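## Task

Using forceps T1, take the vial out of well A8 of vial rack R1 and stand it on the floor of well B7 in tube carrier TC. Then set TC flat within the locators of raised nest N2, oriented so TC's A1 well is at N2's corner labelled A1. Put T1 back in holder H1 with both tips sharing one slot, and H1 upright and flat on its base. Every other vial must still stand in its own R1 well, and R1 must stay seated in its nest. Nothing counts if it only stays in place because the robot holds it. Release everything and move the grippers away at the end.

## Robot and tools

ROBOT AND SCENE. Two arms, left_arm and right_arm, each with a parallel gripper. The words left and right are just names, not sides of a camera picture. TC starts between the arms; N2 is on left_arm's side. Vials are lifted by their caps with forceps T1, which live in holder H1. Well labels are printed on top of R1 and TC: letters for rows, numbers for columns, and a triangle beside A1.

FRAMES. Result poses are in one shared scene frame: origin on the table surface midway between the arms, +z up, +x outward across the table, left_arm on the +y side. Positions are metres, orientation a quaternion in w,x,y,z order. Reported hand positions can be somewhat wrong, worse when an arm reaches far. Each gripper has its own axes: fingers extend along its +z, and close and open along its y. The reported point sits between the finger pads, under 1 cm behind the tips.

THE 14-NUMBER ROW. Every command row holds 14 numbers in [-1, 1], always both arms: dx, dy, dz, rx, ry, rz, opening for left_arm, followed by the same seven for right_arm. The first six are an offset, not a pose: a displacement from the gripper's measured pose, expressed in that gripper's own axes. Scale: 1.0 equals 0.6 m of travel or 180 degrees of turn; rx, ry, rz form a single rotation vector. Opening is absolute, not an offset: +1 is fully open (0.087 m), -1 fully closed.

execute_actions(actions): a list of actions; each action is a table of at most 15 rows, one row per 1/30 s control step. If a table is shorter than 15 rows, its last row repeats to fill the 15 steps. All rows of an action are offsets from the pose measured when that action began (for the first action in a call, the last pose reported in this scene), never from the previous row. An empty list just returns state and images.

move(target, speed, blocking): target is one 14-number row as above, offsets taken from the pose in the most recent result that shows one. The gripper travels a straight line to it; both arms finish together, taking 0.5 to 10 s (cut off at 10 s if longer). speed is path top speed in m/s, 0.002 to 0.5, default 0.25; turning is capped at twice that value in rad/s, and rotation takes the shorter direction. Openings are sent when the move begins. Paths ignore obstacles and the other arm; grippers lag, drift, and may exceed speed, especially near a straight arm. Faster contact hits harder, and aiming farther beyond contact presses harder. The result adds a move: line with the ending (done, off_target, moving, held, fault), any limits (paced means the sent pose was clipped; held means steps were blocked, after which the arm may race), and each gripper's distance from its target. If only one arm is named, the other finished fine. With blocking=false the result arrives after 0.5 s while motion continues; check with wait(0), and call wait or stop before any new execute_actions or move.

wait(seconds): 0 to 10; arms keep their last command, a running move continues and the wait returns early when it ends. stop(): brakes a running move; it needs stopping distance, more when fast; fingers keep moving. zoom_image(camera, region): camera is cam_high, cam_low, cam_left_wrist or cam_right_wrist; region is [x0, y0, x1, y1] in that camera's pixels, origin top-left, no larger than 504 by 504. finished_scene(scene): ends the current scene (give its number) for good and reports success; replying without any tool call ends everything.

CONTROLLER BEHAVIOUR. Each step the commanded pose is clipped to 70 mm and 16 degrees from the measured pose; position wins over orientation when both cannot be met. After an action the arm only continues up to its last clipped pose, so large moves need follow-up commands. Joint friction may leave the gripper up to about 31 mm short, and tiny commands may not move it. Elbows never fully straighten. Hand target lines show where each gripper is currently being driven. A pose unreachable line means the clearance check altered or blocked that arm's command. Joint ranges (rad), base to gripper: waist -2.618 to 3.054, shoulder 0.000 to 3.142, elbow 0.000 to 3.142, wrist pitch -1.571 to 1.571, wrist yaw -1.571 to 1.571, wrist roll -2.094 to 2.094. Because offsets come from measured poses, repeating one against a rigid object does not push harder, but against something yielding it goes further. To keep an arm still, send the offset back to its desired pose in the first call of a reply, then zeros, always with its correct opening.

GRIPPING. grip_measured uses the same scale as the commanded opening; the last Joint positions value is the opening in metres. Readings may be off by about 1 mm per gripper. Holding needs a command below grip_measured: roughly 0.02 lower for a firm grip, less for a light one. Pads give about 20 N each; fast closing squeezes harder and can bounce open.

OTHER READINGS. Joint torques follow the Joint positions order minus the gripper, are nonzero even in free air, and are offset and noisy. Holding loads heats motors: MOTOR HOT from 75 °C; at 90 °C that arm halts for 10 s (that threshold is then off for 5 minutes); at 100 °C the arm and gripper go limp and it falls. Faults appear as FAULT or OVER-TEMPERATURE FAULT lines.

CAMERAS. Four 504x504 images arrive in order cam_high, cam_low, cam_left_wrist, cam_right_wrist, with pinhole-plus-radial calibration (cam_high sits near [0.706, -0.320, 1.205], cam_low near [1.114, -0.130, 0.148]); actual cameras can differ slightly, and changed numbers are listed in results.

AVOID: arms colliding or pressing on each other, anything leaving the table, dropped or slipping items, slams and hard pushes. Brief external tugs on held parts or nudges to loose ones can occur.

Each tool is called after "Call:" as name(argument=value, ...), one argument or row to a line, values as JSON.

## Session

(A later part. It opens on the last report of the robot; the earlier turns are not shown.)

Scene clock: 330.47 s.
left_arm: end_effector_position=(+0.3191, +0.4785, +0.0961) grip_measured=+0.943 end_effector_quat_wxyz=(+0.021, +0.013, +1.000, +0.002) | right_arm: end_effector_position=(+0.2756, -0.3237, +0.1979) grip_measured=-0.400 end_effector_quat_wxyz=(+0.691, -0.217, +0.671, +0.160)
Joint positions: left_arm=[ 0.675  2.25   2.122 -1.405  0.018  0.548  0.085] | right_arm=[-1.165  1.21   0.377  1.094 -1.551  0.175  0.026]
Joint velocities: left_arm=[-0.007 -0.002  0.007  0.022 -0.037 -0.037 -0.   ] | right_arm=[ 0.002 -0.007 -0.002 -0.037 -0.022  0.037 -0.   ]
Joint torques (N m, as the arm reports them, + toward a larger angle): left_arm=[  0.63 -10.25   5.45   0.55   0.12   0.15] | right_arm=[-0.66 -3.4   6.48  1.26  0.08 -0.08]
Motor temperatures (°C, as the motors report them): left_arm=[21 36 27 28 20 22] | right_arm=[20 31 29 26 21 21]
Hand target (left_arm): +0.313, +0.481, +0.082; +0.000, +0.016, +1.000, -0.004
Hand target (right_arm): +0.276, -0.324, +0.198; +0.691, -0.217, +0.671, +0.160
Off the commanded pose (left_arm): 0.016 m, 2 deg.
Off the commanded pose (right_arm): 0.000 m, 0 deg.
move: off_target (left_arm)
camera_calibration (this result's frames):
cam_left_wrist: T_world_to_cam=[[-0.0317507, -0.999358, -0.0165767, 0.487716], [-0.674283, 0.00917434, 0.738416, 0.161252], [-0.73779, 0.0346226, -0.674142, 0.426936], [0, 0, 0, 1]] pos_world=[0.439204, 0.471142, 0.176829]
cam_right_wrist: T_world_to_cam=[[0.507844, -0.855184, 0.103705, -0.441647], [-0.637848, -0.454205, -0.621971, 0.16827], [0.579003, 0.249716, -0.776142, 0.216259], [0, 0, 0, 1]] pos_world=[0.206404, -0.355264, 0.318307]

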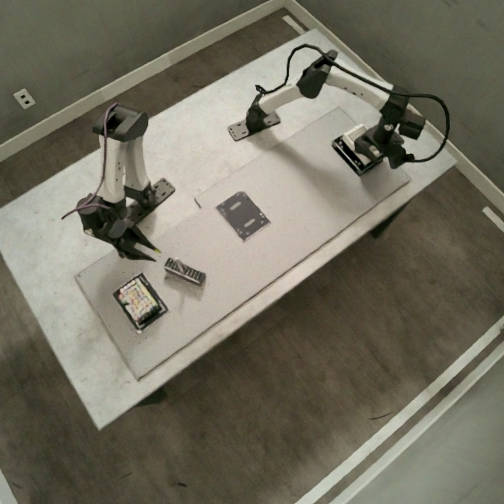

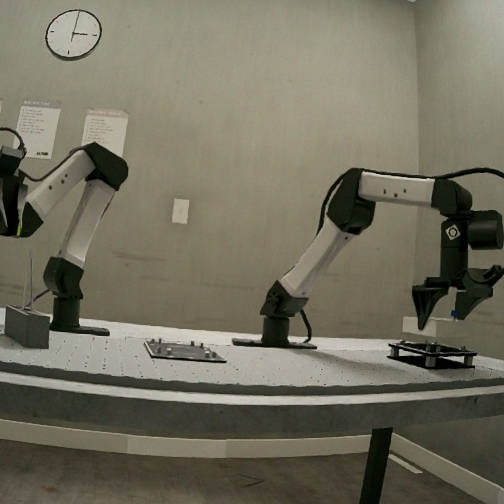

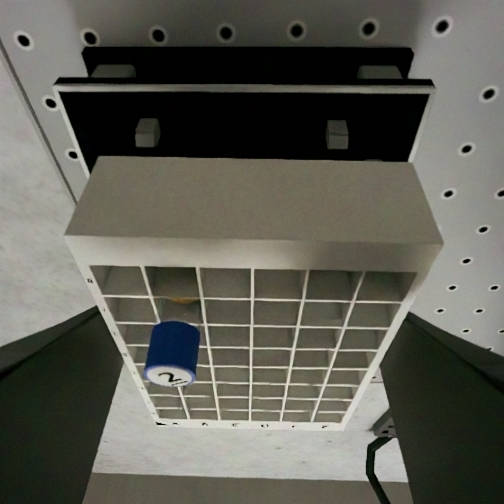

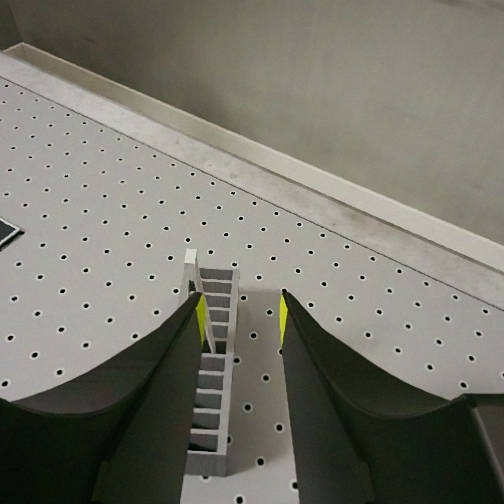

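Call:
move(
  target=[0.03,0.01,0.04,0,0.012,0,0.9,0,0,0,0,0,0,-0.4],
  speed=0.02,
)

Scene clock: 336.00 s.
left_arm: end_effector_position=(+0.3119, +0.4794, +0.0767) grip_measured=+0.943 end_effector_quat_wxyz=(+0.013, +0.013, +1.000, -0.002) | right_arm: end_effector_position=(+0.2756, -0.3237, +0.1979) grip_measured=-0.400 end_effector_quat_wxyz=(+0.691, -0.217, +0.671, +0.160)
Joint positions: left_arm=[ 0.685  2.235  2.018 -1.333  0.018  0.557  0.085] | right_arm=[-1.165  1.21   0.377  1.094 -1.551  0.175  0.026]
Joint velocities: left_arm=[-0.007  0.007 -0.007 -0.022  0.037  0.007  0.001] | right_arm=[-0.002  0.007  0.002  0.037 -0.037  0.007 -0.002]
Joint torques (N m, as the arm reports them, + toward a larger angle): left_arm=[  1.07 -12.2    4.51   0.57   0.04   0.17] | right_arm=[-0.48 -3.55  6.48  1.24  0.03 -0.05]
Motor temperatures (°C, as the motors report them): left_arm=[21 38 27 28 20 22] | right_arm=[20 31 29 26 21 21]
Hand target (left_arm): +0.303, +0.485, +0.072; +0.002, +0.013, +1.000, +0.002
Hand target (right_arm): +0.276, -0.324, +0.198; +0.691, -0.217, +0.671, +0.160
Off the commanded pose (left_arm): 0.012 m, 1 deg.
Off the commanded pose (right_arm): 0.000 m, 0 deg.
move: off_target (left_arm)
camera_calibration (this result's frames):
cam_left_wrist: T_world_to_cam=[[-0.031164, -0.999484, -0.00779505, 0.487198], [-0.663266, 0.0148452, 0.748236, 0.163797], [-0.747734, 0.0284882, -0.663387, 0.413671], [0, 0, 0, 1]] pos_world=[0.43314, 0.47273, 0.155663]
cam_right_wrist: T_world_to_cam=[[0.507844, -0.855184, 0.103705, -0.441647], [-0.637848, -0.454205, -0.621971, 0.16827], [0.579003, 0.249716, -0.776142, 0.216259], [0, 0, 0, 1]] pos_world=[0.206404, -0.355264, 0.318307]

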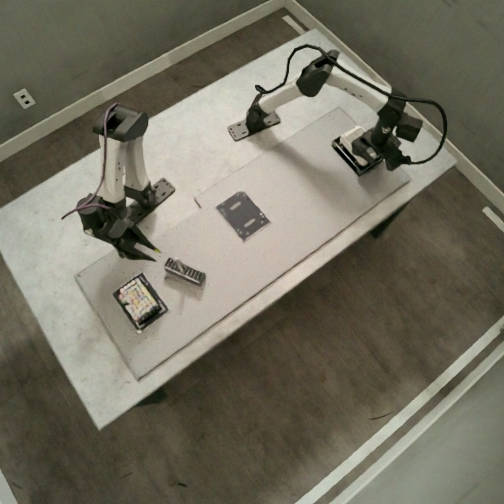

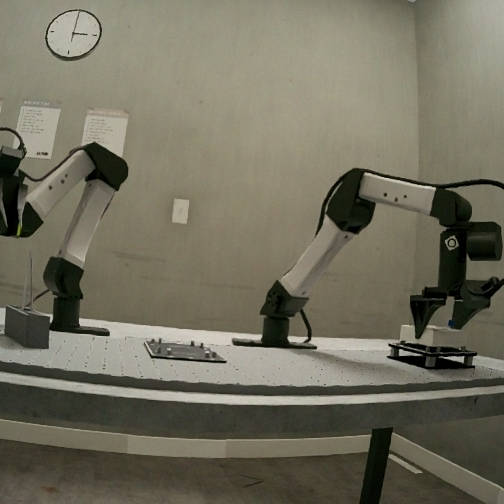

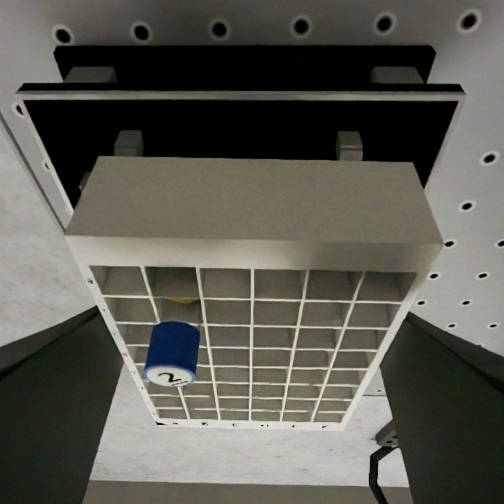

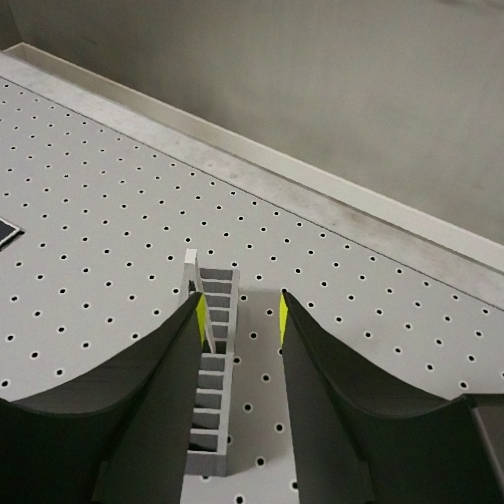

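Need +y 4 mm, −x ~5 mm.

Call:
move(
  target=[0.022,0.018,-0.005,0,0,0,0.9,0,0,0,0,0,0,-0.4],
  speed=0.02,
)

Call:
move(
  target=[0.01,0,0.035,0,0.008,0,0.9,0,0,0,0,0,0,-0.4],
  speed=0.02,
)

Scene clock: 337.57 s.
left_arm: end_effector_position=(+0.3088, +0.4843, +0.0765) grip_measured=+0.943 end_effector_quat_wxyz=(+0.017, +0.011, +1.000, -0.008) | right_arm: end_effector_position=(+0.2756, -0.3237, +0.1979) grip_measured=-0.400 end_effector_quat_wxyz=(+0.691, -0.217, +0.671, +0.160)
Joint positions: left_arm=[ 0.704  2.234  2.017 -1.333  0.031  0.572  0.085] | right_arm=[-1.165  1.21   0.377  1.094 -1.551  0.175  0.026]
Joint velocities: left_arm=[-0.007 -0.022  0.002  0.037 -0.007  0.007 -0.001] | right_arm=[ 0.002  0.007 -0.007  0.007  0.022 -0.007  0.   ]
Joint torques (N m, as the arm reports them, + toward a larger angle): left_arm=[  1.3  -13.79   4.95   0.49   0.11   0.27] | right_arm=[-0.62 -3.34  6.55  1.26  0.04 -0.05]
Motor temperatures (°C, as the motors report them): left_arm=[21 39 27 27 20 22] | right_arm=[20 31 29 26 21 21]
Hand target (left_arm): +0.299, +0.490, +0.079; +0.013, +0.013, +1.000, -0.003
Hand target (right_arm): +0.276, -0.324, +0.198; +0.691, -0.217, +0.671, +0.160
Off the commanded pose (left_arm): 0.012 m, 1 deg.
Off the commanded pose (right_arm): 0.000 m, 0 deg.
move: off_target (left_arm)
camera_calibration (this result's frames):
cam_left_wrist: T_world_to_cam=[[-0.0264645, -0.999644, 0.00333398, 0.489791], [-0.668734, 0.0201828, 0.743228, 0.161313], [-0.74303, 0.0174396, -0.66903, 0.415435], [0, 0, 0, 1]] pos_world=[0.429518, 0.479116, 0.156413]
cam_right_wrist: T_world_to_cam=[[0.507844, -0.855184, 0.103705, -0.441647], [-0.637848, -0.454205, -0.621971, 0.16827], [0.579003, 0.249716, -0.776142, 0.216259], [0, 0, 0, 1]] pos_world=[0.206404, -0.355264, 0.318307]

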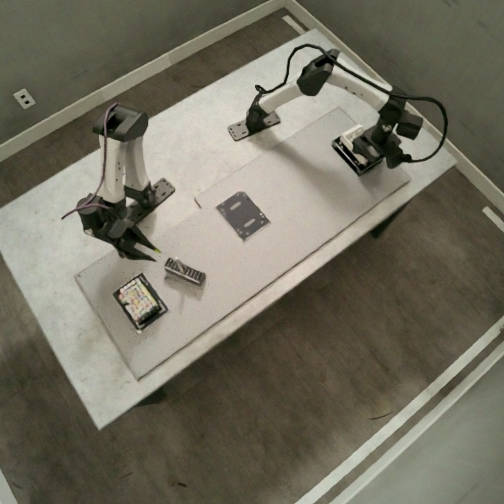

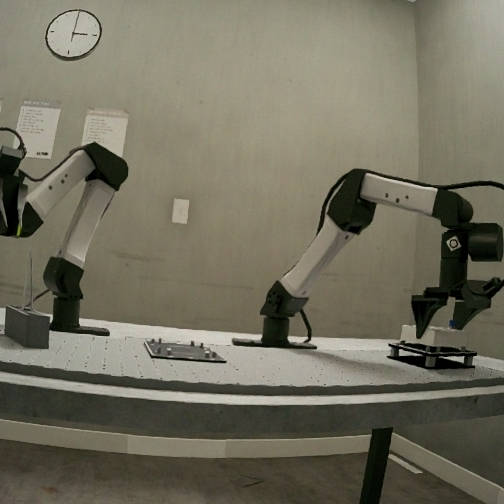

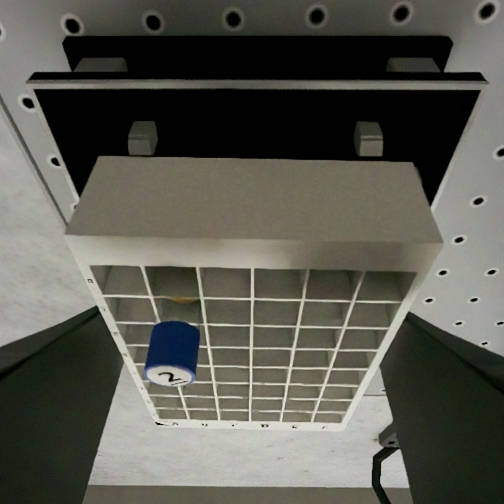

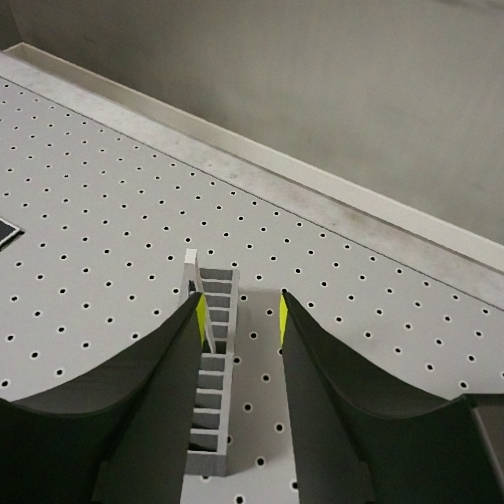

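Scene clock: 338.90 s.
left_arm: end_effector_position=(+0.3079, +0.4835, +0.0667) grip_measured=+0.943 end_effector_quat_wxyz=(+0.015, +0.006, +1.000, -0.009) | right_arm: end_effector_position=(+0.2756, -0.3237, +0.1979) grip_measured=-0.400 end_effector_quat_wxyz=(+0.691, -0.217, +0.671, +0.160)
Joint positions: left_arm=[ 0.704  2.234  1.978 -1.297  0.031  0.562  0.085] | right_arm=[-1.165  1.21   0.377  1.094 -1.551  0.175  0.026]
Joint velocities: left_arm=[-0.017 -0.007 -0.017  0.051  0.022 -0.007 -0.001] | right_arm=[-0.007 -0.002 -0.007  0.007 -0.007 -0.066  0.001]
Joint torques (N m, as the arm reports them, + toward a larger angle): left_arm=[  0.15 -11.47   4.12   0.68   0.1    0.14] | right_arm=[-0.53 -3.36  6.62  1.28  0.06 -0.03]
Motor temperatures (°C, as the motors report them): left_arm=[21 40 27 27 20 22] | right_arm=[20 31 29 26 21 21]
Hand target (left_arm): +0.304, +0.484, +0.056; +0.004, +0.010, +1.000, -0.008
Hand target (right_arm): +0.276, -0.324, +0.198; +0.691, -0.217, +0.671, +0.160
Off the commanded pose (left_arm): 0.012 m, 1 deg.
Off the commanded pose (right_arm): 0.000 m, 0 deg.
move: off_target (left_arm)
camera_calibration (this result's frames):
cam_left_wrist: T_world_to_cam=[[-0.0165248, -0.999851, 0.00507954, 0.485942], [-0.666067, 0.0147969, 0.745745, 0.169702], [-0.745709, 0.00893998, -0.666212, 0.412949], [0, 0, 0, 1]] pos_world=[0.429003, 0.479667, 0.146089]
cam_right_wrist: T_world_to_cam=[[0.507844, -0.855184, 0.103705, -0.441647], [-0.637848, -0.454205, -0.621971, 0.16827], [0.579003, 0.249716, -0.776142, 0.216259], [0, 0, 0, 1]] pos_world=[0.206404, -0.355264, 0.318307]

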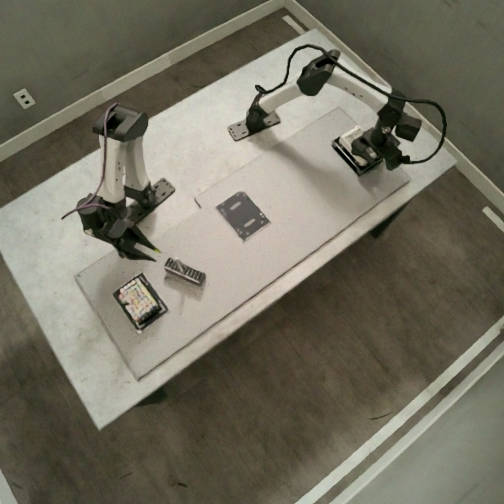

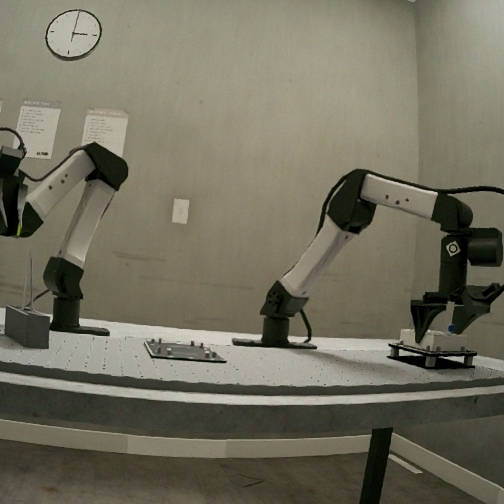

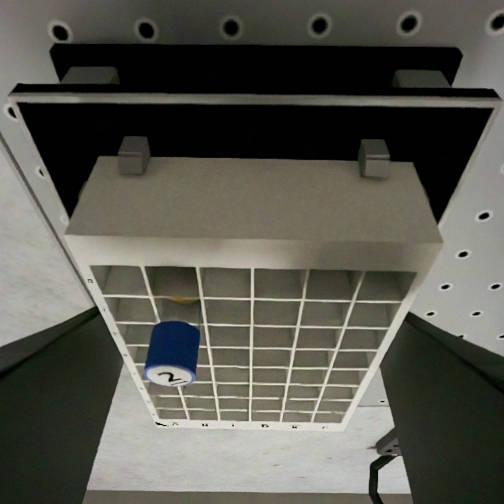

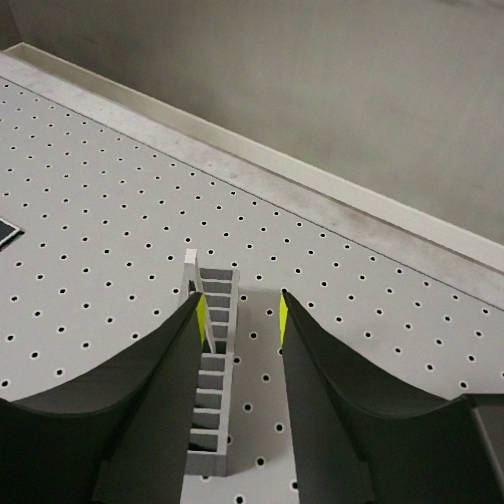

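Seated.

Call:
move(
  target=[0,0,0,0,0,0,1,0,0,0,0,0,0,-0.4],
)

Call:
move(
  target=[0,0,-0.14,0,0,0,1,0,0,0,0,0,0,-0.4],
  speed=0.08,
)

Call:
finished_scene(
  scene=1,
)

Scene clock: 340.43 s.
left_arm: end_effector_position=(+0.3079, +0.4835, +0.0667) grip_measured=+0.998 end_effector_quat_wxyz=(+0.015, +0.005, +1.000, -0.009) | right_arm: end_effector_position=(+0.2756, -0.3237, +0.1979) grip_measured=-0.400 end_effector_quat_wxyz=(+0.691, -0.217, +0.671, +0.160)
Joint positions: left_arm=[ 0.704  2.234  1.978 -1.297  0.031  0.561  0.087] | right_arm=[-1.165  1.21   0.377  1.094 -1.551  0.175  0.026]
Joint velocities: left_arm=[-0.007  0.012  0.007  0.007  0.007 -0.022  0.   ] | right_arm=[-0.007 -0.012 -0.002  0.007 -0.066  0.066 -0.001]
Joint torques (N m, as the arm reports them, + toward a larger angle): left_arm=[  0.01 -11.96   7.14   0.47   0.24   0.05] | right_arm=[-0.52 -3.47  6.54  1.24  0.07 -0.05]
Motor temperatures (°C, as the motors report them): left_arm=[21 40 27 27 20 22] | right_arm=[20 30 29 26 21 21]
Hand target (left_arm): +0.308, +0.484, +0.067; +0.015, +0.005, +1.000, -0.009
Hand target (right_arm): +0.276, -0.324, +0.198; +0.691, -0.217, +0.671, +0.160
Off the commanded pose (left_arm): 0.000 m, 0 deg.
Off the commanded pose (right_arm): 0.000 m, 0 deg.
move: done
camera_calibration (this result's frames):
cam_left_wrist: T_world_to_cam=[[-0.0161436, -0.999857, 0.00509115, 0.485811], [-0.666068, 0.0145515, 0.745749, 0.169821], [-0.745716, 0.00864801, -0.666207, 0.413093], [0, 0, 0, 1]] pos_world=[0.429005, 0.479698, 0.146088]
cam_right_wrist: T_world_to_cam=[[0.507844, -0.855184, 0.103705, -0.441647], [-0.637848, -0.454205, -0.621971, 0.16827], [0.579003, 0.249716, -0.776142, 0.216259], [0, 0, 0, 1]] pos_world=[0.206404, -0.355264, 0.318307]

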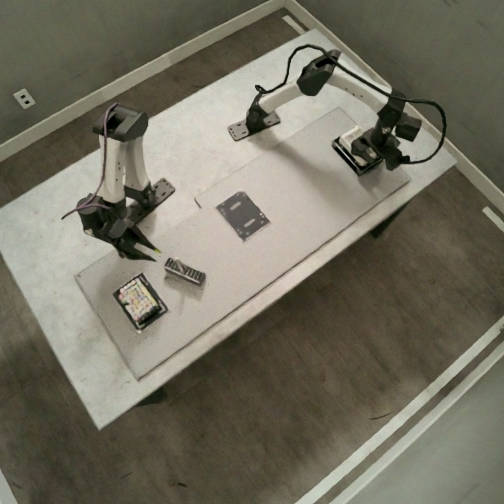

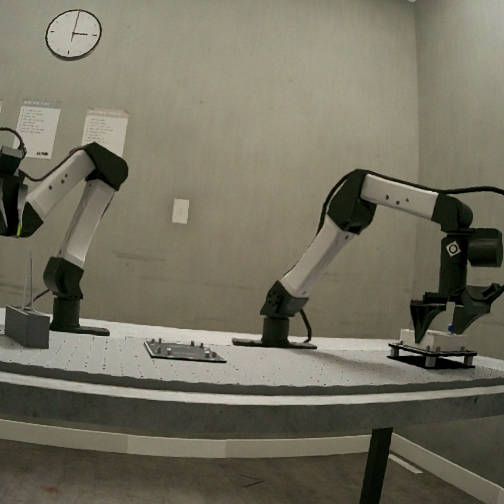

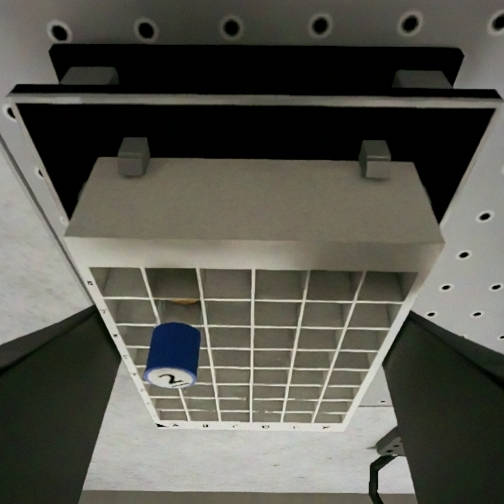

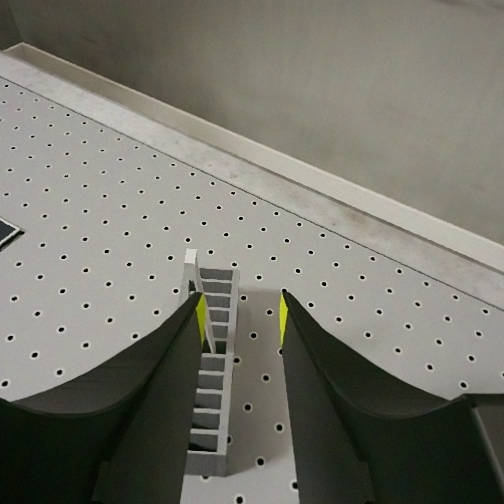

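Scene clock: 341.83 s.
left_arm: end_effector_position=(+0.3072, +0.4826, +0.1429) grip_measured=+0.998 end_effector_quat_wxyz=(+0.032, +0.006, +0.999, +0.001) | right_arm: end_effector_position=(+0.2756, -0.3237, +0.1979) grip_measured=-0.400 end_effector_quat_wxyz=(+0.691, -0.217, +0.671, +0.160)
Joint positions: left_arm=[ 0.704  2.234  2.289 -1.569  0.033  0.561  0.087] | right_arm=[-1.165  1.21   0.377  1.094 -1.551  0.175  0.026]
Joint velocities: left_arm=[-0.007 -0.002 -0.022 -0.022 -0.037  0.007 -0.   ] | right_arm=[ 0.017 -0.002 -0.012 -0.022 -0.022 -0.066 -0.001]
Joint torques (N m, as the arm reports them, + toward a larger angle): left_arm=[  0.09 -12.33   8.05   0.42   0.18   0.08] | right_arm=[-0.58 -3.3   6.5   1.26  0.07 -0.04]
Motor temperatures (°C, as the motors report them): left_arm=[21 41 28 27 20 22] | right_arm=[20 30 29 26 21 21]
Hand target (left_arm): +0.305, +0.483, +0.150; +0.034, +0.006, +0.999, +0.005
Hand target (right_arm): +0.276, -0.324, +0.198; +0.691, -0.217, +0.671, +0.160
Off the commanded pose (left_arm): 0.008 m, 2 deg.
Off the commanded pose (right_arm): 0.000 m, 0 deg.
joint sent to its limit (left arm) — the command would take joint 4 (wrist pitch) past its lower limit, so that joint was sent only as far as its limit.
move: done
camera_calibration (this result's frames):
cam_left_wrist: T_world_to_cam=[[-0.0160752, -0.999774, -0.0138773, 0.487174], [-0.691291, 0.00108552, 0.722576, 0.130047], [-0.722398, 0.0212088, -0.691152, 0.453764], [0, 0, 0, 1]] pos_world=[0.42553, 0.4773, 0.226412]
cam_right_wrist: T_world_to_cam=[[0.507844, -0.855184, 0.103705, -0.441647], [-0.637848, -0.454205, -0.621971, 0.16827], [0.579003, 0.249716, -0.776142, 0.216259], [0, 0, 0, 1]] pos_world=[0.206404, -0.355264, 0.318307]

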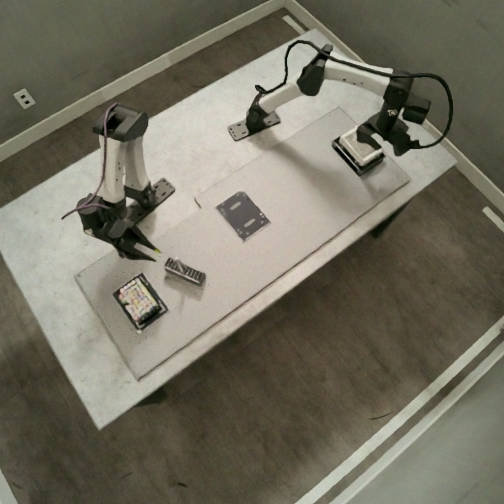

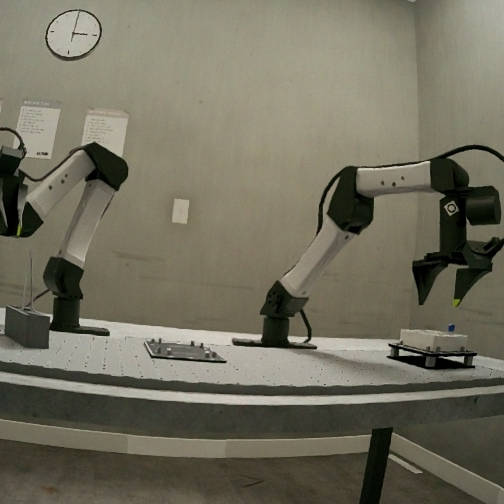

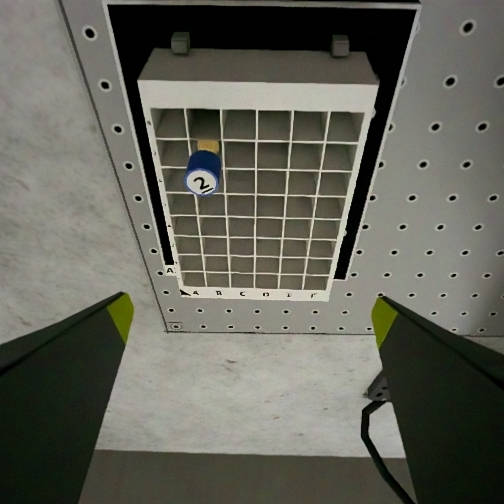

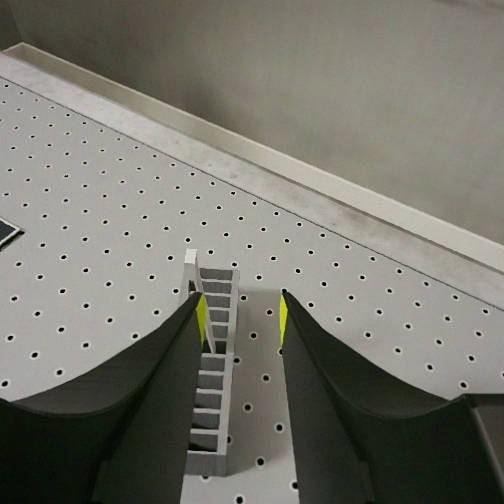

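The scene is finished: the task was done.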